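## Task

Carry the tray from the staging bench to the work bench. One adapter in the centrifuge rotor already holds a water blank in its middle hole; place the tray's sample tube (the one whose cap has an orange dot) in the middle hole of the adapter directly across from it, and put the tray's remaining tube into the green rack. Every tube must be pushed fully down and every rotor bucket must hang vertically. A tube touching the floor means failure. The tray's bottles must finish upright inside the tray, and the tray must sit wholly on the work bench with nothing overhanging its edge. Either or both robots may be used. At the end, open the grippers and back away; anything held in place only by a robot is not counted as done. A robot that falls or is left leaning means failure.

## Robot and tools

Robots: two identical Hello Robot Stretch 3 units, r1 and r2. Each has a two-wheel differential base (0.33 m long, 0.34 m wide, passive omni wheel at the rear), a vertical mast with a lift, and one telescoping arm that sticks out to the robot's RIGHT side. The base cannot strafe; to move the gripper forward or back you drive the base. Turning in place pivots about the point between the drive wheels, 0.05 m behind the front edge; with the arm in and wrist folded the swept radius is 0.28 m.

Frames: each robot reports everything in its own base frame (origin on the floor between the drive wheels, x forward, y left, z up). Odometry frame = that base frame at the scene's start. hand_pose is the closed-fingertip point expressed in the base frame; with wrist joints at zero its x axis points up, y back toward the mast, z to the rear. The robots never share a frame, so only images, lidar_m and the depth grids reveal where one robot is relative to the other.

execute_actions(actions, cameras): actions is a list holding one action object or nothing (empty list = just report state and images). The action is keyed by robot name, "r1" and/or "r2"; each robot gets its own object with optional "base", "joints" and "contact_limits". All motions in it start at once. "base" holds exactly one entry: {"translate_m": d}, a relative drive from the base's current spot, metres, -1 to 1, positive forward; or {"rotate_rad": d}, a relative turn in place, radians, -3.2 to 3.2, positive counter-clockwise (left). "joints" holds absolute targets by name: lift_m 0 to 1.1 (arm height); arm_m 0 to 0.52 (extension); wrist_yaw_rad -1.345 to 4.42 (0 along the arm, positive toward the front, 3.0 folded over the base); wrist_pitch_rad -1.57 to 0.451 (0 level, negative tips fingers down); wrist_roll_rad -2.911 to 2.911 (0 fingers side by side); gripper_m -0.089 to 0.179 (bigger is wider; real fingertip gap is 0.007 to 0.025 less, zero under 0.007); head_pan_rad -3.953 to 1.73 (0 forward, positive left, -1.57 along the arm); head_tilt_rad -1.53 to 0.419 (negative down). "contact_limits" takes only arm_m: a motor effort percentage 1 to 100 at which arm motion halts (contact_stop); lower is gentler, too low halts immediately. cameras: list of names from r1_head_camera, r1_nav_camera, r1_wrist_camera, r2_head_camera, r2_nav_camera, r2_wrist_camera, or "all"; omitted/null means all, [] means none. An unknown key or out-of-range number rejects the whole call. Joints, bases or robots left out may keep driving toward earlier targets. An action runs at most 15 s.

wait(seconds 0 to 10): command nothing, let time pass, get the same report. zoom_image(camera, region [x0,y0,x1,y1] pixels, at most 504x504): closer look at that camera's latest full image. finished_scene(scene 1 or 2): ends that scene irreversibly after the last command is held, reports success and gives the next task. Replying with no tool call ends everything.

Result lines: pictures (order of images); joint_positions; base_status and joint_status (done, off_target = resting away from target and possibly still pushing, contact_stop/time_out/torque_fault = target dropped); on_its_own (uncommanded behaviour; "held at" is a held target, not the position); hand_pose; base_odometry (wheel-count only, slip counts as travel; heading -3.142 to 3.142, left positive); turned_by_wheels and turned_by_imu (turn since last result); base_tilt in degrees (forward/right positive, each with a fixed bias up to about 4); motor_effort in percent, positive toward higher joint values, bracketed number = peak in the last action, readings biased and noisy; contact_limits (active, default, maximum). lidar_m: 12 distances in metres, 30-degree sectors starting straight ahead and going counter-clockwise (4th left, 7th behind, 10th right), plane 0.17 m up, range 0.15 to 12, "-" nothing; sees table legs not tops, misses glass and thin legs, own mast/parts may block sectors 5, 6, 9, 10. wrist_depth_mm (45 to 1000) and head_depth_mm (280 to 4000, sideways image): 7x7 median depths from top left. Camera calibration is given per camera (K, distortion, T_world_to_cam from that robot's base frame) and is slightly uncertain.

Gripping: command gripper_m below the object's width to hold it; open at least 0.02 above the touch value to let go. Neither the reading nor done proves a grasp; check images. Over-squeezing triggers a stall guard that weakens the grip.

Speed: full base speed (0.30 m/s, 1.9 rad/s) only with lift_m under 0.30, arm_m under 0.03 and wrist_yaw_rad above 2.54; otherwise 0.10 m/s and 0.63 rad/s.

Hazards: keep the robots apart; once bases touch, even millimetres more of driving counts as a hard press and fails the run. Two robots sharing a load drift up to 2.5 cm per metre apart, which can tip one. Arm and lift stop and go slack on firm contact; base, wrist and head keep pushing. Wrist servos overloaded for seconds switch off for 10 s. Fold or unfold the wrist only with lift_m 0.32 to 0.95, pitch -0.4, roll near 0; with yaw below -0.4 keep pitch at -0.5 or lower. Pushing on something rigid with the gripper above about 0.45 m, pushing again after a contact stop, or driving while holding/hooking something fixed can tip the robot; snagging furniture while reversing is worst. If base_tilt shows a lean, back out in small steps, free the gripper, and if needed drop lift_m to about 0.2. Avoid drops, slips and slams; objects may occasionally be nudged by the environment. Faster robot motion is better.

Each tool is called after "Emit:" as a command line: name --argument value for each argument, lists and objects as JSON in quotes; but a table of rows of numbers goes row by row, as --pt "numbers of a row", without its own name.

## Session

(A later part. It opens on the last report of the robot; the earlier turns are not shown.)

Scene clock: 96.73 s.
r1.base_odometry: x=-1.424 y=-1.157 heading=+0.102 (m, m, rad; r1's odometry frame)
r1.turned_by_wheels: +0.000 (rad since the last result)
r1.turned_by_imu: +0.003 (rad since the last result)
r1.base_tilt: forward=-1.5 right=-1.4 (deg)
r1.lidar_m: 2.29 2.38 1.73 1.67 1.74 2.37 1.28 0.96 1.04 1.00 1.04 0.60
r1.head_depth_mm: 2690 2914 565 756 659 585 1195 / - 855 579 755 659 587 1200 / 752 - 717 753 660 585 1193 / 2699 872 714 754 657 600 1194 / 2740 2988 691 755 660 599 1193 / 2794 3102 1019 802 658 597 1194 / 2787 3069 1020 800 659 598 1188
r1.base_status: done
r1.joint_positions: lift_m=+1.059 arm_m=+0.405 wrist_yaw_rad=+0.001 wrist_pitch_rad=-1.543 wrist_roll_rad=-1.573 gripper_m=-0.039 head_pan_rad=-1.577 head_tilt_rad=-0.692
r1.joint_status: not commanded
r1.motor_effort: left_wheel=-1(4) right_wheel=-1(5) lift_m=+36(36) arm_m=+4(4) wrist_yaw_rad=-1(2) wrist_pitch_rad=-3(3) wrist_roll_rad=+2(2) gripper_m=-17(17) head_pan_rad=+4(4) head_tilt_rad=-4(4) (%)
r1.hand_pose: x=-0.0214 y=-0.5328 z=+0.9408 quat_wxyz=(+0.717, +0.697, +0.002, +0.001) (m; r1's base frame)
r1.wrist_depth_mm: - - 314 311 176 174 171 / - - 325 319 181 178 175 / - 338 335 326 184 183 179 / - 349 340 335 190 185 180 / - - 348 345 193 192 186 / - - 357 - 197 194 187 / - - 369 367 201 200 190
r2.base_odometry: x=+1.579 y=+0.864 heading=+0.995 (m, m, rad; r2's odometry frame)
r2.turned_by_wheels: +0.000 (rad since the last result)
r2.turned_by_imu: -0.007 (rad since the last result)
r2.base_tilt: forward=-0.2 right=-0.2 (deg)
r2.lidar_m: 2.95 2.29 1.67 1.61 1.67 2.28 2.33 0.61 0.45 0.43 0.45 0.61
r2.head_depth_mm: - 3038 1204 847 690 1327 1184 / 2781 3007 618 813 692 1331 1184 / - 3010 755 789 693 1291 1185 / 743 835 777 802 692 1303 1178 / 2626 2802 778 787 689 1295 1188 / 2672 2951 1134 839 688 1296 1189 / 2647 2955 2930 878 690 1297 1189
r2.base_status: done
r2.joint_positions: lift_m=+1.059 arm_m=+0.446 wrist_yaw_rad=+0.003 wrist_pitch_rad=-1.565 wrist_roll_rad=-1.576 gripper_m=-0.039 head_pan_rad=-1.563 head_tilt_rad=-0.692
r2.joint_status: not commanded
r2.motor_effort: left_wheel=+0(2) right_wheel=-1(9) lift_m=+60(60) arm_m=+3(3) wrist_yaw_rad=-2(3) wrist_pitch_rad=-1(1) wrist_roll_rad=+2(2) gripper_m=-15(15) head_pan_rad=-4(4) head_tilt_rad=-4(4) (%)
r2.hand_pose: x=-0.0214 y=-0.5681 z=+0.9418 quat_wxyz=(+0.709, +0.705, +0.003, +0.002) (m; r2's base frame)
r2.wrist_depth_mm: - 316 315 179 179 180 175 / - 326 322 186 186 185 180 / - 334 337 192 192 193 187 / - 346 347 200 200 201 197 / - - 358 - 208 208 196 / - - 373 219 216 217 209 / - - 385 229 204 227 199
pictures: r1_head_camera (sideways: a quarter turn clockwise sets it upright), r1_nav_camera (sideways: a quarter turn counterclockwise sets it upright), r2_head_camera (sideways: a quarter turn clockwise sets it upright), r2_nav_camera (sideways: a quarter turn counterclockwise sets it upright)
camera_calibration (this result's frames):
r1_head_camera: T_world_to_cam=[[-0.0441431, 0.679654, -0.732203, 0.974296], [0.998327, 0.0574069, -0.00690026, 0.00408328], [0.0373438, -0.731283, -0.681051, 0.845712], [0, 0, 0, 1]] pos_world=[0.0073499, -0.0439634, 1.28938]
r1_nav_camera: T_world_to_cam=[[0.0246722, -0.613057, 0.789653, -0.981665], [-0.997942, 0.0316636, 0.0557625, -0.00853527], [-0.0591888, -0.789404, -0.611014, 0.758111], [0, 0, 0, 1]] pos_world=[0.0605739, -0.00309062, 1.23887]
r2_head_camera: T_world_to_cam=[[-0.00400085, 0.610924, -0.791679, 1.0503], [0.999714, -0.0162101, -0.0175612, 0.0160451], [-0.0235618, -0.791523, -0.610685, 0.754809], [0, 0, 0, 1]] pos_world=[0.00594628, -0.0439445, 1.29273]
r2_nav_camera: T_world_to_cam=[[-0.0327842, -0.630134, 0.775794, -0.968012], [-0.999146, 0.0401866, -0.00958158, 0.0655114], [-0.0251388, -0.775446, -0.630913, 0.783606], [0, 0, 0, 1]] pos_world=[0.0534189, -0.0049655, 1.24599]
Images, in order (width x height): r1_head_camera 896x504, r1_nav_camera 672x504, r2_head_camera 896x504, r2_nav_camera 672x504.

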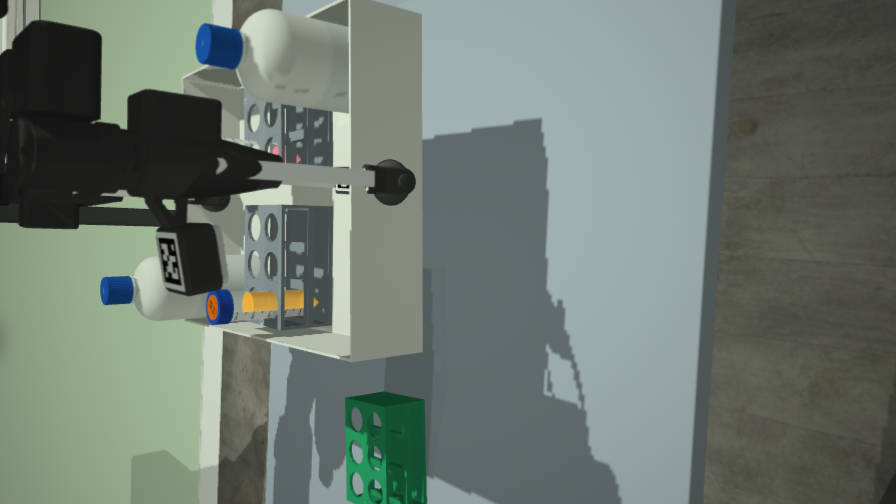

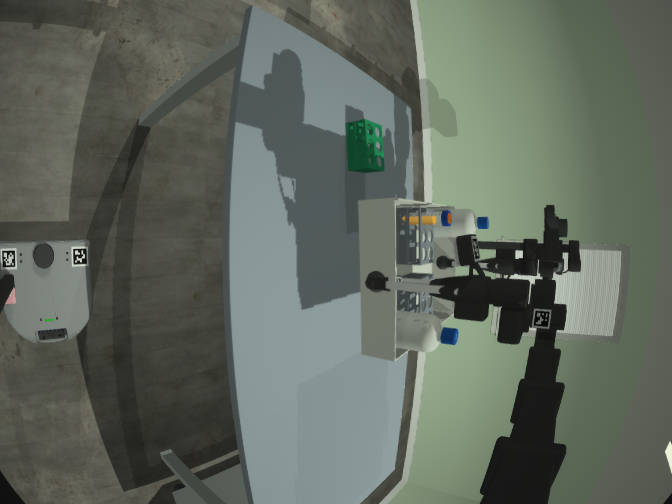

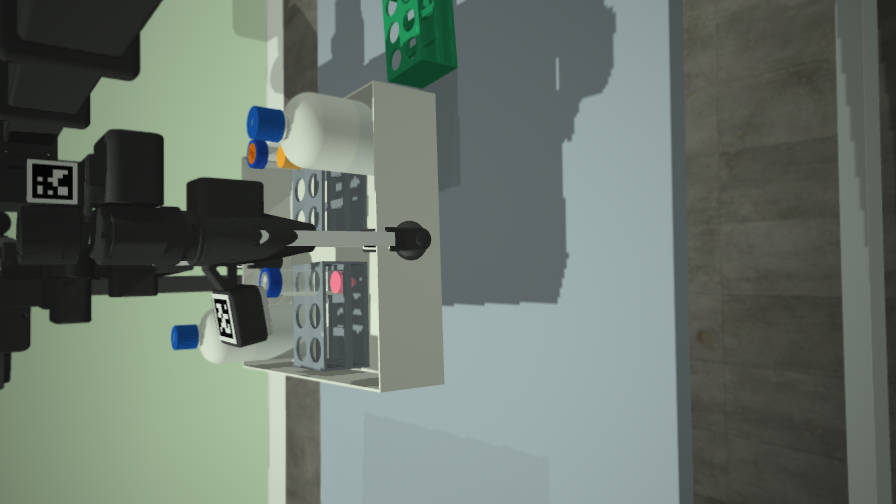

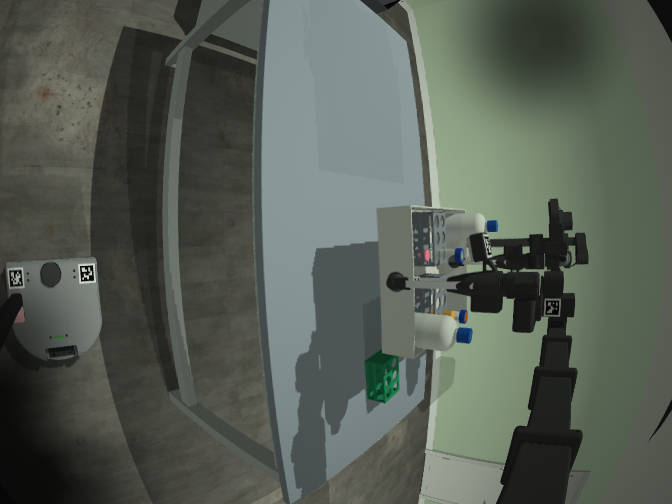

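Emit:
execute_actions --actions '[{"r1":{"base":{"translate_m":-0.08},"joints":{"arm_m":0.355,"lift_m":0.96}},"r2":{"base":{"translate_m":0.08},"joints":{"arm_m":0.496,"lift_m":0.96}}}]' --cameras '[]'

Emit:
execute_actions --actions '[{"r1":{"joints":{"lift_m":0.923}},"r2":{"joints":{"lift_m":0.922}}}]' --cameras '[]'

Emit:
execute_actions --actions '[{"r1":{"joints":{"gripper_m":0.06}},"r2":{"joints":{"gripper_m":0.06}}}]' --cameras '[]'

Emit:
execute_actions --actions '[{"r1":{"joints":{"lift_m":1.09}},"r2":{"joints":{"lift_m":1.09}}}]' --cameras '[]'

Emit:
execute_actions --actions '[{"r1":{"base":{"translate_m":0.11},"joints":{"wrist_roll_rad":0,"arm_m":0.45}},"r2":{"base":{"rotate_rad":-0.4}, "joints":{"arm_m":0.0,"wrist_roll_rad":0}}}]' --cameras '["r1_head_camera","r1_wrist_camera"]'

Scene clock: 107.23 s.
r1.base_odometry: x=-1.504 y=-1.165 heading=+0.102 (m, m, rad; r1's odometry frame)
r1.turned_by_wheels: +0.000 (rad since the last result)
r1.turned_by_imu: +0.001 (rad since the last result)
r1.base_tilt: forward=-1.4 right=-1.5 (deg)
r1.lidar_m: 2.36 2.38 1.73 1.67 1.73 2.37 1.28 0.89 1.04 1.00 1.04 0.67
r1.head_depth_mm: 2673 - 1023 609 644 585 1191 / 2655 - 830 602 641 584 1200 / 714 776 - 723 643 585 1190 / 699 2969 885 740 644 600 1189 / 2774 3008 840 718 644 598 1199 / 2775 3072 1024 803 658 600 1195 / 2797 3088 1022 802 657 599 1188
r1.base_status: done
r1.joint_positions: lift_m=+0.961 arm_m=+0.355 wrist_yaw_rad=+0.002 wrist_pitch_rad=-1.543 wrist_roll_rad=-1.574 gripper_m=-0.039 head_pan_rad=-1.577 head_tilt_rad=-0.692
r1.joint_status: all done
r1.motor_effort: left_wheel=-1(4) right_wheel=-1(4) lift_m=+12(32) arm_m=-3(5) wrist_yaw_rad=-3(3) wrist_pitch_rad=-3(3) wrist_roll_rad=+2(2) gripper_m=-17(17) head_pan_rad=+4(4) head_tilt_rad=-4(2) (%)
r1.hand_pose: x=-0.0214 y=-0.4834 z=+0.8424 quat_wxyz=(+0.717, +0.697, +0.002, +0.001) (m; r1's base frame)
r1.wrist_depth_mm: 970 227 221 217 176 174 171 / - 233 228 222 180 178 176 / - 238 233 228 185 183 179 / - 243 238 236 190 185 180 / - - 246 241 195 192 189 / - - 252 - 197 197 189 / - - 264 257 200 198 190
r2.base_odometry: x=+1.622 y=+0.931 heading=+0.995 (m, m, rad; r2's odometry frame)
r2.turned_by_wheels: +0.000 (rad since the last result)
r2.turned_by_imu: -0.001 (rad since the last result)
r2.base_tilt: forward=-0.2 right=-0.2 (deg)
r2.lidar_m: 2.87 2.29 1.67 1.61 1.67 2.28 2.42 0.61 0.44 0.43 0.45 0.61
r2.head_depth_mm: 2700 2947 - 832 692 1325 1187 / 2715 2927 1110 816 691 1323 1188 / 2669 - 880 746 691 1286 1191 / 2575 902 933 814 691 1298 1185 / 1219 3005 920 785 690 1289 1181 / 2639 3009 2915 842 688 1293 1180 / 2642 2914 2916 875 690 1285 1188
r2.base_status: done
r2.joint_positions: lift_m=+0.960 arm_m=+0.496 wrist_yaw_rad=+0.003 wrist_pitch_rad=-1.565 wrist_roll_rad=-1.576 gripper_m=-0.039 head_pan_rad=-1.563 head_tilt_rad=-0.692
r2.joint_status: all done
r2.motor_effort: left_wheel=+0(3) right_wheel=-2(7) lift_m=+43(52) arm_m=+4(5) wrist_yaw_rad=-3(4) wrist_pitch_rad=-1(1) wrist_roll_rad=+2(2) gripper_m=-14(14) head_pan_rad=-4(5) head_tilt_rad=-4(4) (%)
r2.hand_pose: x=-0.0214 y=-0.6180 z=+0.8423 quat_wxyz=(+0.709, +0.705, +0.003, +0.003) (m; r2's base frame)
r2.wrist_depth_mm: 219 220 220 177 179 179 176 / 227 228 227 184 185 185 181 / 234 235 235 192 191 192 186 / 242 242 244 200 199 200 197 / 250 252 252 - 207 207 196 / 260 263 261 219 216 215 207 / 273 272 273 228 205 226 198
pictures: none
No camera images: the call's "cameras" was empty. Leave "cameras" out to get every camera's image.

Scene clock: 108.40 s.
r1.base_odometry: x=-1.504 y=-1.165 heading=+0.102 (m, m, rad; r1's odometry frame)
r1.turned_by_wheels: +0.000 (rad since the last result)
r1.turned_by_imu: +0.000 (rad since the last result)
r1.base_tilt: forward=-1.4 right=-1.5 (deg)
r1.lidar_m: 2.36 2.37 1.74 1.67 1.73 2.37 1.28 0.88 1.04 1.00 1.04 0.67
r1.head_depth_mm: 2643 2856 946 651 644 587 1195 / 2742 - 832 625 643 585 1192 / 2590 792 - 770 643 586 1197 / 727 3003 926 767 643 599 1196 / 2757 3038 908 750 643 599 1194 / 2803 3102 1022 805 660 601 1193 / 2773 3092 1020 802 658 598 1198
r1.base_status: not commanded
r1.joint_positions: lift_m=+0.924 arm_m=+0.355 wrist_yaw_rad=+0.002 wrist_pitch_rad=-1.543 wrist_roll_rad=-1.574 gripper_m=-0.039 head_pan_rad=-1.577 head_tilt_rad=-0.692
r1.joint_status: all done
r1.motor_effort: left_wheel=+0(1) right_wheel=-1(1) lift_m=+12(13) arm_m=-3(3) wrist_yaw_rad=-3(2) wrist_pitch_rad=-3(3) wrist_roll_rad=+2(2) gripper_m=-17(17) head_pan_rad=+4(4) head_tilt_rad=-4(3) (%)
r1.hand_pose: x=-0.0214 y=-0.4834 z=+0.8054 quat_wxyz=(+0.717, +0.697, +0.002, +0.001) (m; r1's base frame)
r1.wrist_depth_mm: 928 189 187 182 177 175 171 / 946 194 193 188 180 178 175 / 991 199 197 192 185 183 179 / - 205 201 197 189 187 180 / - 211 207 203 194 191 189 / - 217 213 - 197 197 189 / - 224 219 215 202 200 192
r2.base_odometry: x=+1.622 y=+0.931 heading=+0.995 (m, m, rad; r2's odometry frame)
r2.turned_by_wheels: +0.000 (rad since the last result)
r2.turned_by_imu: +0.000 (rad since the last result)
r2.base_tilt: forward=-0.2 right=-0.2 (deg)
r2.lidar_m: 2.87 2.29 1.67 1.61 1.67 2.27 2.42 0.61 0.45 0.43 0.45 0.61
r2.head_depth_mm: 2723 2982 3240 - 661 1333 1197 / 2689 2987 - 788 692 1327 1179 / 2683 2869 1056 766 691 1294 1190 / 2581 920 1068 866 692 1295 1183 / 1266 2998 981 862 689 1296 1191 / 2596 2967 2902 873 689 1284 1184 / 2669 2973 2929 872 689 1292 1184
r2.base_status: not commanded
r2.joint_positions: lift_m=+0.922 arm_m=+0.496 wrist_yaw_rad=+0.003 wrist_pitch_rad=-1.565 wrist_roll_rad=-1.576 gripper_m=-0.039 head_pan_rad=-1.563 head_tilt_rad=-0.692
r2.joint_status: all done
r2.motor_effort: left_wheel=+0(1) right_wheel=-1(2) lift_m=+42(44) arm_m=+4(4) wrist_yaw_rad=-3(3) wrist_pitch_rad=-1(1) wrist_roll_rad=+2(2) gripper_m=-14(15) head_pan_rad=-4(4) head_tilt_rad=-4(4) (%)
r2.hand_pose: x=-0.0214 y=-0.6180 z=+0.8043 quat_wxyz=(+0.709, +0.705, +0.003, +0.003) (m; r2's base frame)
r2.wrist_depth_mm: 184 184 184 179 179 179 175 / 189 190 191 185 186 185 180 / 196 196 197 193 191 192 186 / 203 204 204 200 199 199 196 / 210 211 211 - 206 207 197 / 218 218 219 217 216 216 207 / 225 227 229 227 204 225 198
pictures: none
No camera images: the call's "cameras" was empty. Leave "cameras" out to get every camera's image.

Scene clock: 109.90 s.
r1.base_odometry: x=-1.504 y=-1.165 heading=+0.102 (m, m, rad; r1's odometry frame)
r1.turned_by_wheels: +0.000 (rad since the last result)
r1.turned_by_imu: +0.000 (rad since the last result)
r1.base_tilt: forward=-1.4 right=-1.4 (deg)
r1.lidar_m: 2.37 2.37 1.73 1.67 1.74 2.37 1.28 0.88 1.04 1.00 1.04 0.67
r1.head_depth_mm: 2672 2845 954 658 645 586 1194 / 2699 - 908 628 643 584 1191 / 2582 784 - 773 635 584 1192 / 728 2990 941 776 644 598 1199 / 2765 3076 917 754 641 599 1190 / 2798 3037 1022 802 657 599 1193 / 2793 3091 1025 804 661 597 1184
r1.base_status: not commanded
r1.joint_positions: lift_m=+0.924 arm_m=+0.355 wrist_yaw_rad=+0.002 wrist_pitch_rad=-1.544 wrist_roll_rad=-1.574 gripper_m=+0.060 head_pan_rad=-1.577 head_tilt_rad=-0.692
r1.joint_status: all done
r1.motor_effort: left_wheel=-1(1) right_wheel=+0(0) lift_m=+12(12) arm_m=-3(3) wrist_yaw_rad=-2(2) wrist_pitch_rad=-2(3) wrist_roll_rad=+2(2) gripper_m=+1(87) head_pan_rad=+4(3) head_tilt_rad=-4(3) (%)
r1.hand_pose: x=-0.0214 y=-0.4830 z=+0.8054 quat_wxyz=(+0.716, +0.698, +0.002, +0.001) (m; r1's base frame)
r1.wrist_depth_mm: 941 191 187 183 179 178 173 / 970 195 193 188 185 182 178 / 978 200 197 193 188 187 180 / - 204 202 198 193 191 185 / - 212 208 203 200 196 195 / - 218 213 208 205 202 193 / - 225 220 215 202 205 198
r2.base_odometry: x=+1.622 y=+0.931 heading=+0.995 (m, m, rad; r2's odometry frame)
r2.turned_by_wheels: +0.000 (rad since the last result)
r2.turned_by_imu: +0.000 (rad since the last result)
r2.base_tilt: forward=-0.2 right=-0.2 (deg)
r2.lidar_m: 2.86 2.29 1.67 1.61 1.67 2.28 2.41 0.62 0.45 0.43 0.45 0.61
r2.head_depth_mm: 2703 2994 3192 - 663 1332 1190 / 2661 2949 - 789 691 1326 1190 / 2650 2887 1043 766 691 1296 1182 / 2624 912 1035 872 693 1292 1190 / 1265 2944 990 871 691 1295 1182 / 2620 2925 2921 875 689 1293 1182 / 2643 2958 2887 875 689 1291 1185
r2.base_status: not commanded
r2.joint_positions: lift_m=+0.922 arm_m=+0.496 wrist_yaw_rad=+0.002 wrist_pitch_rad=-1.566 wrist_roll_rad=-1.576 gripper_m=+0.060 head_pan_rad=-1.563 head_tilt_rad=-0.692
r2.joint_status: all done
r2.motor_effort: left_wheel=-2(1) right_wheel=+2(1) lift_m=+43(42) arm_m=+3(4) wrist_yaw_rad=-2(3) wrist_pitch_rad=-1(1) wrist_roll_rad=+2(2) gripper_m=+0(80) head_pan_rad=-4(5) head_tilt_rad=-4(5) (%)
r2.hand_pose: x=-0.0214 y=-0.6178 z=+0.8043 quat_wxyz=(+0.708, +0.706, +0.003, +0.002) (m; r2's base frame)
r2.wrist_depth_mm: 184 185 185 184 184 184 181 / 190 192 191 189 190 190 185 / 197 197 199 197 197 198 174 / 204 204 205 203 203 205 204 / 210 211 210 211 210 211 195 / 219 220 222 219 222 220 211 / 227 228 228 227 202 229 219
pictures: none
No camera images: the call's "cameras" was empty. Leave "cameras" out to get every camera's image.

Scene clock: 112.27 s.
r1.base_odometry: x=-1.504 y=-1.165 heading=+0.102 (m, m, rad; r1's odometry frame)
r1.turned_by_wheels: +0.000 (rad since the last result)
r1.turned_by_imu: +0.000 (rad since the last result)
r1.base_tilt: forward=-1.4 right=-1.4 (deg)
r1.lidar_m: 2.37 2.37 1.74 1.67 1.73 2.37 1.27 0.89 1.04 1.00 1.04 0.67
r1.head_depth_mm: 2783 3004 1026 735 643 587 1193 / - 3088 949 640 644 586 1196 / 696 - 945 772 642 584 1195 / 2708 2955 925 777 645 597 1192 / 2767 3031 916 754 645 598 1195 / 2766 3054 1022 802 658 598 1192 / 2779 3077 1022 802 660 598 1204
r1.base_status: not commanded
r1.joint_positions: lift_m=+1.089 arm_m=+0.355 wrist_yaw_rad=+0.002 wrist_pitch_rad=-1.544 wrist_roll_rad=-1.574 gripper_m=+0.060 head_pan_rad=-1.577 head_tilt_rad=-0.692
r1.joint_status: all done
r1.motor_effort: left_wheel=-1(2) right_wheel=+1(1) lift_m=+32(31) arm_m=-3(3) wrist_yaw_rad=-3(3) wrist_pitch_rad=-2(2) wrist_roll_rad=+2(2) gripper_m=-1(1) head_pan_rad=+4(4) head_tilt_rad=-4(3) (%)
r1.hand_pose: x=-0.0214 y=-0.4830 z=+0.9711 quat_wxyz=(+0.716, +0.698, +0.002, +0.001) (m; r1's base frame)
r1.wrist_depth_mm: - - 347 337 329 283 259 / - - 354 354 339 308 281 / - - 356 353 348 321 337 / - - 373 369 360 347 344 / - - 383 372 365 307 301 / - - - 391 269 337 367 / - - 405 400 238 326 345
r2.base_odometry: x=+1.622 y=+0.931 heading=+0.995 (m, m, rad; r2's odometry frame)
r2.turned_by_wheels: +0.000 (rad since the last result)
r2.turned_by_imu: +0.000 (rad since the last result)
r2.base_tilt: forward=-0.2 right=-0.2 (deg)
r2.lidar_m: 2.87 2.29 1.67 1.61 1.67 2.28 2.41 0.61 0.45 0.43 0.45 0.61
r2.head_depth_mm: 2721 3015 1199 855 693 1320 1188 / 2771 3029 1198 815 692 1323 1186 / - 3048 1143 765 692 1296 1188 / 814 1452 1600 871 693 1292 1185 / 2601 2985 971 867 688 1289 1188 / 2648 2956 2928 872 689 1289 1191 / 2635 2933 2950 871 691 1301 1182
r2.base_status: not commanded
r2.joint_positions: lift_m=+1.090 arm_m=+0.496 wrist_yaw_rad=+0.002 wrist_pitch_rad=-1.566 wrist_roll_rad=-1.575 gripper_m=+0.060 head_pan_rad=-1.563 head_tilt_rad=-0.692
r2.joint_status: all done
r2.motor_effort: left_wheel=-1(1) right_wheel=+1(2) lift_m=+50(53) arm_m=+4(4) wrist_yaw_rad=-1(2) wrist_pitch_rad=-1(0) wrist_roll_rad=+2(2) gripper_m=+1(1) head_pan_rad=-4(4) head_tilt_rad=-4(5) (%)
r2.hand_pose: x=-0.0214 y=-0.6178 z=+0.9721 quat_wxyz=(+0.708, +0.706, +0.003, +0.002) (m; r2's base frame)
r2.wrist_depth_mm: - 342 343 343 342 291 333 / - 354 354 352 353 300 352 / - 365 367 364 367 309 368 / - 380 381 375 377 350 382 / - 392 394 391 391 335 394 / - - 411 406 259 343 365 / - - 424 425 255 433 431
pictures: none
No camera images: the call's "cameras" was empty. Leave "cameras" out to get every camera's image.

Scene clock: 117.10 s.
r1.base_odometry: x=-1.395 y=-1.154 heading=+0.102 (m, m, rad; r1's odometry frame)
r1.turned_by_wheels: +0.000 (rad since the last result)
r1.turned_by_imu: +0.000 (rad since the last result)
r1.base_tilt: forward=-1.3 right=-1.5 (deg)
r1.lidar_m: 2.26 2.38 1.73 1.67 1.73 2.37 1.28 0.99 1.04 1.00 1.04 0.58
r1.head_depth_mm: 2736 2972 929 770 633 585 1192 / 2740 2983 946 773 634 587 1199 / 2644 3000 861 762 636 585 1195 / 2764 3015 1025 779 653 599 1193 / 2794 3001 1026 797 660 597 1193 / 2747 3066 1026 797 660 598 1200 / 2799 3086 1022 804 659 599 1190
r1.base_status: done
r1.joint_positions: lift_m=+1.089 arm_m=+0.450 wrist_yaw_rad=+0.001 wrist_pitch_rad=-1.545 wrist_roll_rad=-0.004 gripper_m=+0.060 head_pan_rad=-1.577 head_tilt_rad=-0.692
r1.joint_status: all done
r1.motor_effort: left_wheel=-2(3) right_wheel=+1(4) lift_m=+32(32) arm_m=+4(4) wrist_yaw_rad=-2(3) wrist_pitch_rad=-2(2) wrist_roll_rad=+2(3) gripper_m=+1(2) head_pan_rad=+4(4) head_tilt_rad=-3(4) (%)
r1.hand_pose: x=-0.0217 y=-0.5772 z=+0.9711 quat_wxyz=(+0.508, +0.495, -0.505, -0.493) (m; r1's base frame)
r1.wrist_depth_mm: 302 351 346 337 332 328 296 / 337 353 358 288 289 283 277 / 376 372 363 337 344 311 287 / 387 378 371 365 359 351 314 / 393 389 384 374 363 329 262 / 409 404 396 360 368 329 226 / 422 413 407 390 391 387 380
r2.base_odometry: x=+1.622 y=+0.931 heading=+0.595 (m, m, rad; r2's odometry frame)
r2.turned_by_wheels: -0.400 (rad since the last result)
r2.turned_by_imu: -0.401 (rad since the last result)
r2.base_tilt: forward=-0.2 right=-0.3 (deg)
r2.lidar_m: 0.70 2.87 2.05 1.63 1.61 1.74 2.62 2.41 0.55 0.44 0.43 0.46
r2.head_depth_mm: - - - - - - - / - - - - - - - / - - - - - - - / 2927 3321 1243 908 663 - 1119 / 2843 3095 1194 841 690 1319 1185 / 2649 3010 1202 739 692 616 1188 / 716 2810 1042 837 690 598 1179
r2.base_status: done
r2.joint_positions: lift_m=+1.090 arm_m=+0.000 wrist_yaw_rad=+0.001 wrist_pitch_rad=-1.566 wrist_roll_rad=-0.005 gripper_m=+0.060 head_pan_rad=-1.563 head_tilt_rad=-0.692
r2.joint_status: all done
r2.motor_effort: left_wheel=+2(8) right_wheel=-3(12) lift_m=+51(51) arm_m=-1(0) wrist_yaw_rad=-1(2) wrist_pitch_rad=-1(0) wrist_roll_rad=+1(2) gripper_m=+1(1) head_pan_rad=-4(4) head_tilt_rad=-4(4) (%)
r2.hand_pose: x=-0.0217 y=-0.1223 z=+0.9721 quat_wxyz=(+0.503, +0.500, -0.499, -0.498) (m; r2's base frame)
r2.wrist_depth_mm: - - - - - - - / - - - - - - - / - - - - - - - / - - - - - - - / - - - - - - - / - - - - - - - / - - - - - - -
pictures: r1_head_camera (sideways: a quarter turn clockwise sets it upright), r1_wrist_camera
camera_calibration (this result's frames):
r1_head_camera: T_world_to_cam=[[-0.0441434, 0.679654, -0.732204, 0.974296], [0.998327, 0.0574074, -0.00690027, 0.00408329], [0.0373441, -0.731283, -0.681051, 0.845712], [0, 0, 0, 1]] pos_world=[0.00734992, -0.0439634, 1.28938]
r1_wrist_camera: T_world_to_cam=[[-0.999352, -0.0235689, -0.0272125, -0.00347783], [-0.0267463, 0.992044, 0.123016, 0.494038], [0.0240967, 0.123664, -0.992032, 1.20053], [0, 0, 0, 1]] pos_world=[-0.0191907, -0.638652, 1.1301]
Images, in order (width x height): r1_head_camera 896x504, r1_wrist_camera 644x364.

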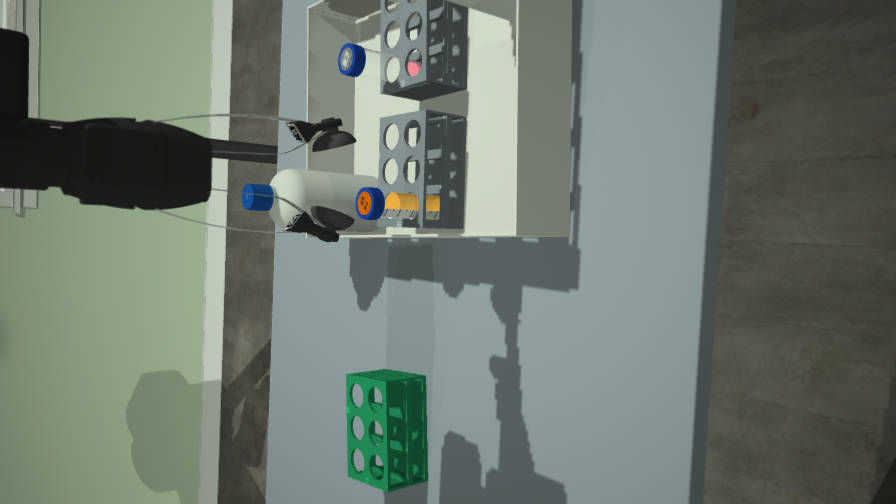

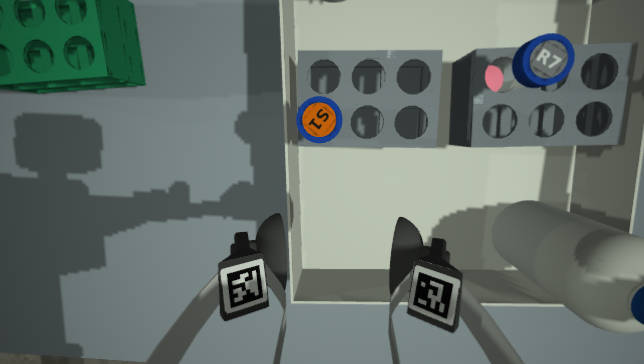

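Emit:
execute_actions --actions '[{"r1":{"base":{"translate_m":0.012},"joints":{"arm_m":0.52,"wrist_pitch_rad":-1.49,"gripper_m":0.075,"lift_m":1.04}},"r2":{"base":{"translate_m":0.38}}}]' --cameras '["r1_head_camera","r1_wrist_camera"]'

Scene clock: 124.20 s.
r1.base_odometry: x=-1.383 y=-1.153 heading=+0.102 (m, m, rad; r1's odometry frame)
r1.turned_by_wheels: +0.000 (rad since the last result)
r1.turned_by_imu: +0.000 (rad since the last result)
r1.base_tilt: forward=-1.5 right=-1.5 (deg)
r1.lidar_m: 2.24 2.38 1.74 1.67 1.73 2.37 1.28 1.00 1.04 1.00 1.04 0.57
r1.head_depth_mm: 2741 3017 928 750 633 586 1198 / 2799 3005 944 773 634 585 1200 / 2716 3000 829 758 634 585 1194 / 2740 2982 1026 800 652 599 1193 / 2732 3039 1021 803 657 598 1194 / 2741 3056 1023 799 660 600 1189 / 2808 3062 1020 805 659 599 1188
r1.base_status: done
r1.joint_positions: lift_m=+1.041 arm_m=+0.520 wrist_yaw_rad=+0.001 wrist_pitch_rad=-1.490 wrist_roll_rad=-0.003 gripper_m=+0.075 head_pan_rad=-1.577 head_tilt_rad=-0.692
r1.joint_status: all done
r1.motor_effort: left_wheel=-3(2) right_wheel=+1(5) lift_m=+8(26) arm_m=+4(6) wrist_yaw_rad=-2(2) wrist_pitch_rad=+0(0) wrist_roll_rad=+2(2) gripper_m=+0(64) head_pan_rad=+3(4) head_tilt_rad=-3(3) (%)
r1.hand_pose: x=-0.0216 y=-0.6612 z=+0.9222 quat_wxyz=(+0.521, +0.481, -0.518, -0.479) (m; r1's base frame)
r1.wrist_depth_mm: 316 315 307 171 295 289 288 / 293 316 311 268 301 298 292 / 268 319 318 310 303 298 297 / 331 326 322 258 255 272 188 / 340 334 326 258 257 281 249 / 345 341 - 325 323 317 310 / 349 346 342 332 325 321 270
r2.base_odometry: x=+1.937 y=+1.144 heading=+0.595 (m, m, rad; r2's odometry frame)
r2.turned_by_wheels: +0.000 (rad since the last result)
r2.turned_by_imu: +0.000 (rad since the last result)
r2.base_tilt: forward=-0.2 right=-0.3 (deg)
r2.lidar_m: 0.46 2.52 2.25 1.78 1.77 1.90 2.87 0.76 0.36 0.28 0.28 0.30
r2.head_depth_mm: - - - - - - - / - - - - - - - / - - - - - - - / 2732 3105 3015 830 660 - 1140 / 2624 2940 1484 836 691 571 497 / 2531 2861 2893 874 690 570 487 / 2434 2733 2856 875 691 570 486
r2.base_status: done
r2.joint_positions: lift_m=+1.090 arm_m=+0.000 wrist_yaw_rad=+0.001 wrist_pitch_rad=-1.566 wrist_roll_rad=-0.005 gripper_m=+0.060 head_pan_rad=-1.563 head_tilt_rad=-0.692
r2.joint_status: not commanded
r2.motor_effort: left_wheel=+2(7) right_wheel=-2(3) lift_m=+51(51) arm_m=-1(1) wrist_yaw_rad=-1(2) wrist_pitch_rad=-1(0) wrist_roll_rad=+1(1) gripper_m=+0(0) head_pan_rad=-4(4) head_tilt_rad=-4(4) (%)
r2.hand_pose: x=-0.0217 y=-0.1223 z=+0.9721 quat_wxyz=(+0.503, +0.500, -0.499, -0.498) (m; r2's base frame)
r2.wrist_depth_mm: 351 349 354 353 - - - / 359 360 366 - - - - / 371 944 - - - - - / 762 - - - - - - / - - - - - - - / - - - - - - - / - - - - - - -
pictures: r1_head_camera (sideways: a quarter turn clockwise sets it upright), r1_wrist_camera
camera_calibration (this result's frames):
r1_head_camera: T_world_to_cam=[[-0.0441435, 0.679654, -0.732203, 0.974296], [0.998327, 0.0574075, -0.00690026, 0.00408328], [0.0373442, -0.731283, -0.681051, 0.845712], [0, 0, 0, 1]] pos_world=[0.00734993, -0.0439634, 1.28938]
r1_wrist_camera: T_world_to_cam=[[-0.999361, -0.0245377, -0.0260041, -0.00852545], [-0.0262802, 0.997275, 0.0689354, 0.63671], [0.0242417, 0.0695747, -0.997282, 1.13141], [0, 0, 0, 1]] pos_world=[-0.0192144, -0.713901, 1.08422]
Images, in order (width x height): r1_head_camera 896x504, r1_wrist_camera 644x364.

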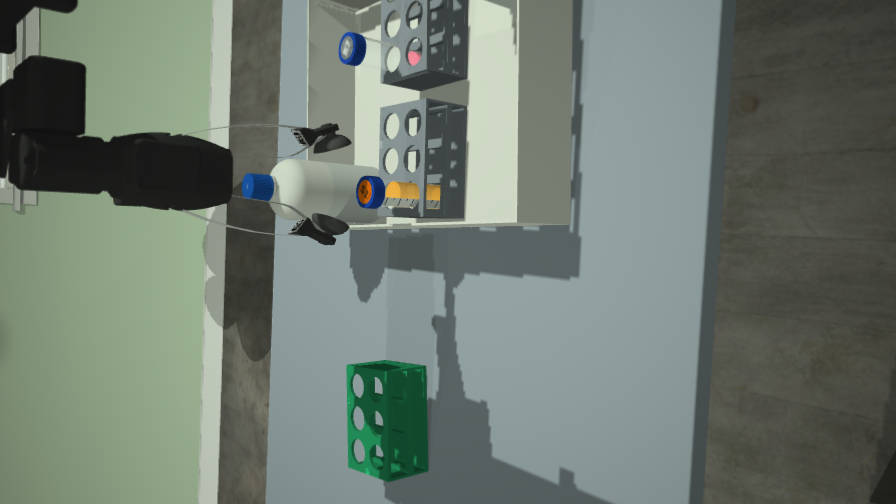

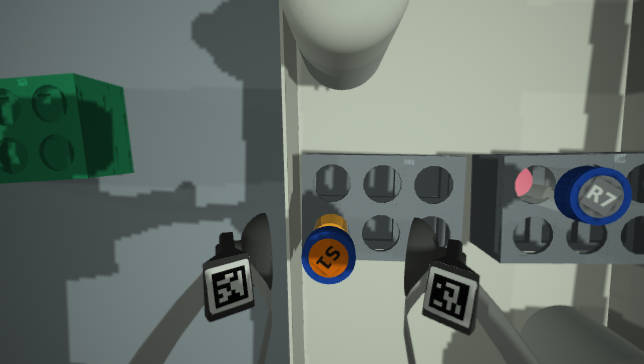

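Emit:
execute_actions --actions '[{"r1":{"base":{"translate_m":0.004},"joints":{"arm_m":0.515,"lift_m":1.0}},"r2":{"base":{"rotate_rad":0.4}}}]' --cameras '["r1_wrist_camera"]'

Emit:
execute_actions --actions '[{"r1":{"joints":{"gripper_m":0.0}},"r2":{"base":{"translate_m":-0.32}}}]' --cameras '["r1_wrist_camera"]'

Emit:
execute_actions --actions '[{"r1":{"joints":{"lift_m":1.1}}}]' --cameras '["r1_head_camera","r1_wrist_camera","r2_head_camera"]'

Scene clock: 127.73 s.
r1.base_odometry: x=-1.379 y=-1.152 heading=+0.101 (m, m, rad; r1's odometry frame)
r1.turned_by_wheels: +0.000 (rad since the last result)
r1.turned_by_imu: +0.000 (rad since the last result)
r1.base_tilt: forward=-1.4 right=-1.4 (deg)
r1.lidar_m: 2.24 2.38 1.73 1.67 1.73 2.36 1.28 1.00 1.04 1.00 1.04 0.57
r1.head_depth_mm: - 3043 939 754 631 586 1195 / - 3023 941 777 634 586 1195 / 2732 - 836 757 633 586 1191 / 2714 3022 1025 776 659 598 1187 / 2759 3021 1025 806 660 599 1195 / 2784 3039 1020 802 658 599 1194 / 2745 3127 1020 804 659 599 1194
r1.base_status: done
r1.joint_positions: lift_m=+1.001 arm_m=+0.515 wrist_yaw_rad=+0.001 wrist_pitch_rad=-1.490 wrist_roll_rad=-0.003 gripper_m=+0.075 head_pan_rad=-1.577 head_tilt_rad=-0.692
r1.joint_status: all done
r1.motor_effort: left_wheel=-2(4) right_wheel=+1(5) lift_m=+8(9) arm_m=-4(5) wrist_yaw_rad=-2(2) wrist_pitch_rad=+0(0) wrist_roll_rad=+2(2) gripper_m=-1(0) head_pan_rad=+4(4) head_tilt_rad=-4(5) (%)
r1.hand_pose: x=-0.0216 y=-0.6568 z=+0.8822 quat_wxyz=(+0.521, +0.481, -0.518, -0.479) (m; r1's base frame)
r1.wrist_depth_mm: 277 273 269 172 256 255 251 / 241 276 272 268 262 256 256 / 238 281 278 271 266 263 258 / 287 287 282 217 242 218 204 / 292 292 289 217 249 219 210 / 303 297 - 160 280 276 271 / 308 307 297 290 285 281 266
r2.base_odometry: x=+1.937 y=+1.144 heading=+0.995 (m, m, rad; r2's odometry frame)
r2.turned_by_wheels: +0.400 (rad since the last result)
r2.turned_by_imu: +0.400 (rad since the last result)
r2.base_tilt: forward=-0.2 right=-0.2 (deg)
r2.lidar_m: 1.35 2.50 1.83 1.76 1.83 2.49 2.73 0.40 0.29 0.28 0.29 0.40
r2.head_depth_mm: - - - - - - - / - - - - - - - / - - - - - - - / 2524 2877 2972 907 659 - 497 / 2518 2812 2895 873 690 570 507 / 2523 2817 2899 878 688 571 507 / 2531 2780 2918 874 693 570 497
r2.base_status: done
r2.joint_positions: lift_m=+1.090 arm_m=+0.000 wrist_yaw_rad=+0.001 wrist_pitch_rad=-1.566 wrist_roll_rad=-0.005 gripper_m=+0.060 head_pan_rad=-1.563 head_tilt_rad=-0.692
r2.joint_status: not commanded
r2.motor_effort: left_wheel=-3(5) right_wheel=+4(7) lift_m=+51(50) arm_m=-1(1) wrist_yaw_rad=-1(0) wrist_pitch_rad=-1(1) wrist_roll_rad=+1(1) gripper_m=+0(0) head_pan_rad=-4(5) head_tilt_rad=-4(4) (%)
r2.hand_pose: x=-0.0217 y=-0.1223 z=+0.9721 quat_wxyz=(+0.503, +0.500, -0.499, -0.498) (m; r2's base frame)
r2.wrist_depth_mm: 350 350 348 349 346 349 346 / - 855 952 926 982 - - / - - - - - - - / - - - - - - - / - - - - - - - / - - - - - - - / - - - - - - -
pictures: r1_wrist_camera
camera_calibration (this result's frames):
r1_wrist_camera: T_world_to_cam=[[-0.999361, -0.0245379, -0.026004, -0.00945988], [-0.0262803, 0.997275, 0.0689285, 0.635167], [0.0242417, 0.0695679, -0.997283, 1.09121], [0, 0, 0, 1]] pos_world=[-0.0192144, -0.709582, 1.04422]
Images, in order (width x height): r1_wrist_camera 644x364.

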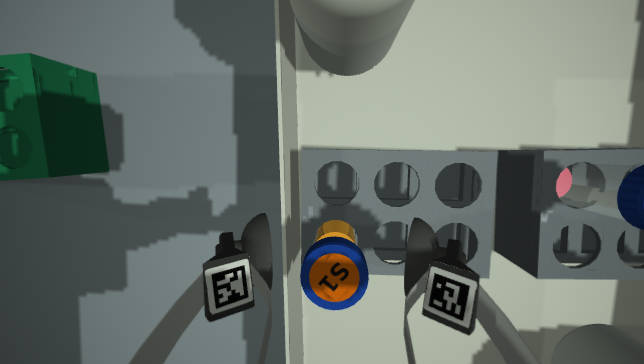

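Scene clock: 132.00 s.
r1.base_odometry: x=-1.379 y=-1.152 heading=+0.101 (m, m, rad; r1's odometry frame)
r1.turned_by_wheels: +0.000 (rad since the last result)
r1.turned_by_imu: +0.000 (rad since the last result)
r1.base_tilt: forward=-1.4 right=-1.4 (deg)
r1.lidar_m: 2.24 2.37 1.74 1.67 1.73 2.37 1.28 1.00 1.04 1.00 1.04 0.57
r1.head_depth_mm: - 2955 931 755 633 587 1197 / - 2981 947 774 634 585 1198 / 2695 - 824 758 637 586 1196 / 2718 3031 1020 778 661 599 1194 / 2721 3029 1023 802 659 598 1197 / 2792 3079 1027 801 659 599 1191 / 2748 3101 1023 802 660 598 1196
r1.base_status: not commanded
r1.joint_positions: lift_m=+1.001 arm_m=+0.515 wrist_yaw_rad=+0.001 wrist_pitch_rad=-1.490 wrist_roll_rad=-0.003 gripper_m=+0.001 head_pan_rad=-1.577 head_tilt_rad=-0.692
r1.joint_status: all done
r1.motor_effort: left_wheel=-2(2) right_wheel=+1(1) lift_m=+8(8) arm_m=-4(4) wrist_yaw_rad=-2(2) wrist_pitch_rad=+0(0) wrist_roll_rad=+2(2) gripper_m=-13(95) head_pan_rad=+4(4) head_tilt_rad=-3(3) (%)
r1.hand_pose: x=-0.0216 y=-0.6568 z=+0.8822 quat_wxyz=(+0.521, +0.481, -0.518, -0.479) (m; r1's base frame)
r1.wrist_depth_mm: 275 269 268 172 257 252 251 / 242 276 272 266 262 258 254 / 238 281 275 269 265 264 257 / 290 282 282 217 240 218 205 / 296 292 286 214 216 220 209 / 302 296 294 158 - 279 271 / 303 303 296 289 284 283 267
r2.base_odometry: x=+1.762 y=+0.876 heading=+0.995 (m, m, rad; r2's odometry frame)
r2.turned_by_wheels: +0.000 (rad since the last result)
r2.turned_by_imu: +0.000 (rad since the last result)
r2.base_tilt: forward=-0.1 right=-0.2 (deg)
r2.lidar_m: 1.36 2.51 1.83 1.76 1.82 2.49 2.42 0.40 0.29 0.28 0.29 0.40
r2.head_depth_mm: - - - - - - - / - - - - - - - / - - - - - - - / 1827 2823 2915 773 649 - 496 / 2501 2833 2886 831 641 570 508 / 2555 2819 2937 874 690 568 508 / 2519 2802 2876 872 690 570 498
r2.base_status: done
r2.joint_positions: lift_m=+1.090 arm_m=+0.000 wrist_yaw_rad=+0.001 wrist_pitch_rad=-1.566 wrist_roll_rad=-0.005 gripper_m=+0.060 head_pan_rad=-1.563 head_tilt_rad=-0.692
r2.joint_status: not commanded
r2.motor_effort: left_wheel=-3(9) right_wheel=+4(4) lift_m=+50(51) arm_m=-1(1) wrist_yaw_rad=-2(0) wrist_pitch_rad=+0(1) wrist_roll_rad=+1(1) gripper_m=+1(1) head_pan_rad=-4(4) head_tilt_rad=-4(4) (%)
r2.hand_pose: x=-0.0217 y=-0.1223 z=+0.9721 quat_wxyz=(+0.503, +0.500, -0.499, -0.498) (m; r2's base frame)
r2.wrist_depth_mm: 350 350 348 349 348 349 346 / 924 950 957 955 991 - - / - - - - - - - / - - - - - - - / - - - - - - - / - - - - - - - / - - - - - - -
pictures: r1_wrist_camera
camera_calibration (this result's frames):
r1_wrist_camera: T_world_to_cam=[[-0.999361, -0.0245379, -0.0260038, -0.00946006], [-0.0262802, 0.997276, 0.0689231, 0.635174], [0.0242417, 0.0695624, -0.997283, 1.09121], [0, 0, 0, 1]] pos_world=[-0.0192144, -0.709583, 1.04422]
Images, in order (width x height): r1_wrist_camera 644x364.

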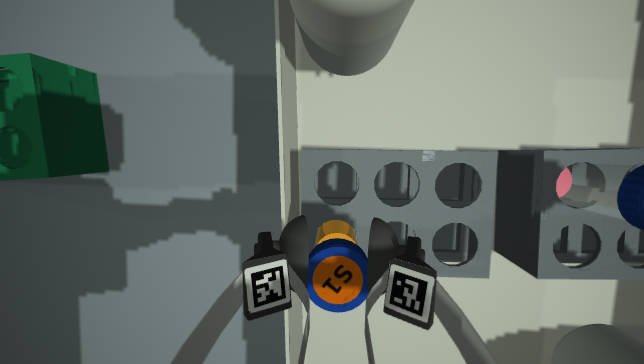

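Scene clock: 133.73 s.
r1.base_odometry: x=-1.379 y=-1.152 heading=+0.101 (m, m, rad; r1's odometry frame)
r1.turned_by_wheels: +0.000 (rad since the last result)
r1.turned_by_imu: +0.000 (rad since the last result)
r1.base_tilt: forward=-1.5 right=-1.5 (deg)
r1.lidar_m: 2.24 2.38 1.73 1.67 1.73 2.37 1.28 1.00 1.04 1.00 1.04 0.57
r1.head_depth_mm: 2671 2956 936 756 633 587 1198 / 2627 3016 945 773 632 586 1199 / 2650 2962 838 777 633 585 1192 / 2742 3013 1025 779 660 597 1196 / 2752 3042 1021 802 659 599 1189 / 2775 3102 1021 800 660 600 1197 / 2804 3081 1020 803 661 598 1186
r1.base_status: not commanded
r1.joint_positions: lift_m=+1.099 arm_m=+0.515 wrist_yaw_rad=+0.001 wrist_pitch_rad=-1.490 wrist_roll_rad=-0.003 gripper_m=+0.001 head_pan_rad=-1.577 head_tilt_rad=-0.692
r1.joint_status: all done
r1.motor_effort: left_wheel=-2(2) right_wheel=+1(1) lift_m=+32(34) arm_m=-4(4) wrist_yaw_rad=-2(2) wrist_pitch_rad=+0(0) wrist_roll_rad=+2(2) gripper_m=-13(12) head_pan_rad=+4(4) head_tilt_rad=-3(3) (%)
r1.hand_pose: x=-0.0216 y=-0.6569 z=+0.9806 quat_wxyz=(+0.521, +0.481, -0.518, -0.479) (m; r1's base frame)
r1.wrist_depth_mm: 378 368 362 222 347 347 328 / 381 368 368 359 357 351 326 / 331 353 377 364 357 357 314 / 391 391 380 367 342 306 300 / 400 395 390 242 345 337 307 / 410 399 397 158 - 369 331 / 416 406 403 390 375 340 266
r2.base_odometry: x=+1.762 y=+0.876 heading=+0.995 (m, m, rad; r2's odometry frame)
r2.turned_by_wheels: +0.000 (rad since the last result)
r2.turned_by_imu: +0.000 (rad since the last result)
r2.base_tilt: forward=-0.1 right=-0.2 (deg)
r2.lidar_m: 1.36 2.50 1.82 1.76 1.82 2.50 2.42 0.40 0.29 0.28 0.29 0.40
r2.head_depth_mm: - - - - - - - / - - - - - - - / - - - - - - - / 2528 2861 2970 776 647 - 497 / 2543 2820 2920 834 643 569 507 / 2523 2800 2918 872 690 571 508 / 2543 2805 2885 875 690 570 497
r2.base_status: not commanded
r2.joint_positions: lift_m=+1.090 arm_m=+0.000 wrist_yaw_rad=+0.001 wrist_pitch_rad=-1.566 wrist_roll_rad=-0.005 gripper_m=+0.060 head_pan_rad=-1.563 head_tilt_rad=-0.692
r2.joint_status: not commanded
r2.motor_effort: left_wheel=-2(2) right_wheel=+5(4) lift_m=+51(51) arm_m=-1(1) wrist_yaw_rad=+0(2) wrist_pitch_rad=-1(1) wrist_roll_rad=+1(1) gripper_m=+1(0) head_pan_rad=-4(4) head_tilt_rad=-4(4) (%)
r2.hand_pose: x=-0.0217 y=-0.1223 z=+0.9721 quat_wxyz=(+0.503, +0.500, -0.499, -0.498) (m; r2's base frame)
r2.wrist_depth_mm: 350 348 346 349 348 346 346 / 927 953 922 949 - - - / - - - - - - - / - - - - - - - / - - - - - - - / - - - - - - - / - - - - - - -
pictures: r1_head_camera (sideways: a quarter turn clockwise sets it upright), r1_wrist_camera, r2_head_camera (sideways: a quarter turn clockwise sets it upright)
camera_calibration (this result's frames):
r1_head_camera: T_world_to_cam=[[-0.0441435, 0.679654, -0.732204, 0.974296], [0.998327, 0.0574075, -0.00690027, 0.00408329], [0.0373442, -0.731283, -0.681051, 0.845712], [0, 0, 0, 1]] pos_world=[0.00734993, -0.0439634, 1.28938]
r1_wrist_camera: T_world_to_cam=[[-0.999361, -0.0245412, -0.0260008, -0.00690722], [-0.0262799, 0.997285, 0.0687906, 0.62856], [0.024242, 0.0694299, -0.997292, 1.18927], [0, 0, 0, 1]] pos_world=[-0.0192144, -0.709594, 1.14263]
r2_head_camera: T_world_to_cam=[[-0.00400078, 0.610924, -0.791679, 1.0503], [0.999714, -0.0162102, -0.0175612, 0.0160451], [-0.0235619, -0.791523, -0.610685, 0.754809], [0, 0, 0, 1]] pos_world=[0.00594627, -0.0439445, 1.29273]
Images, in order (width x height): r1_head_camera 896x504, r1_wrist_camera 644x364, r2_head_camera 896x504.

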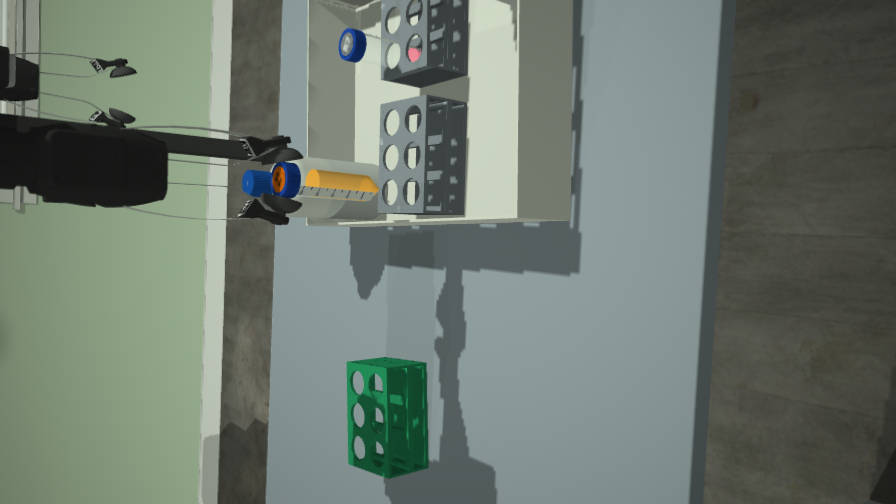

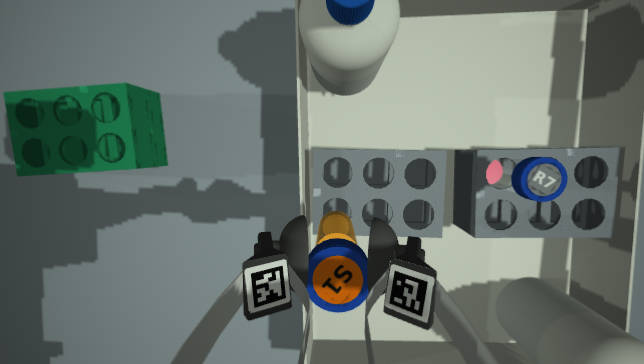

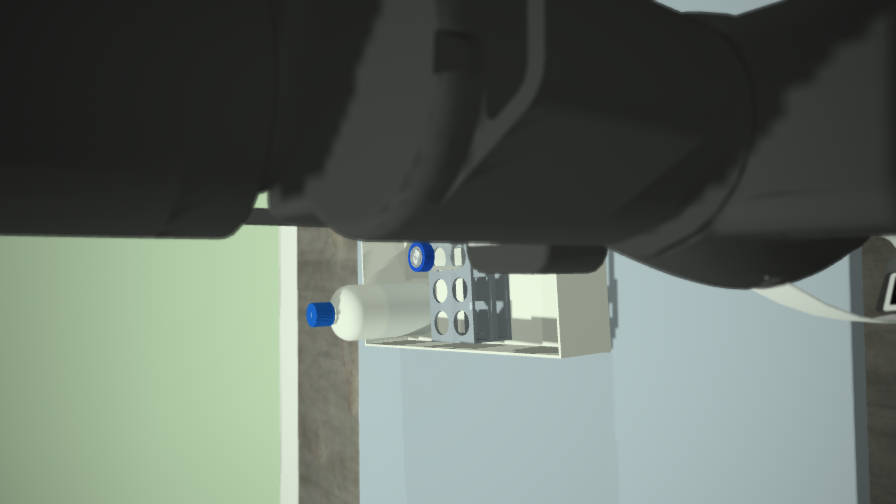

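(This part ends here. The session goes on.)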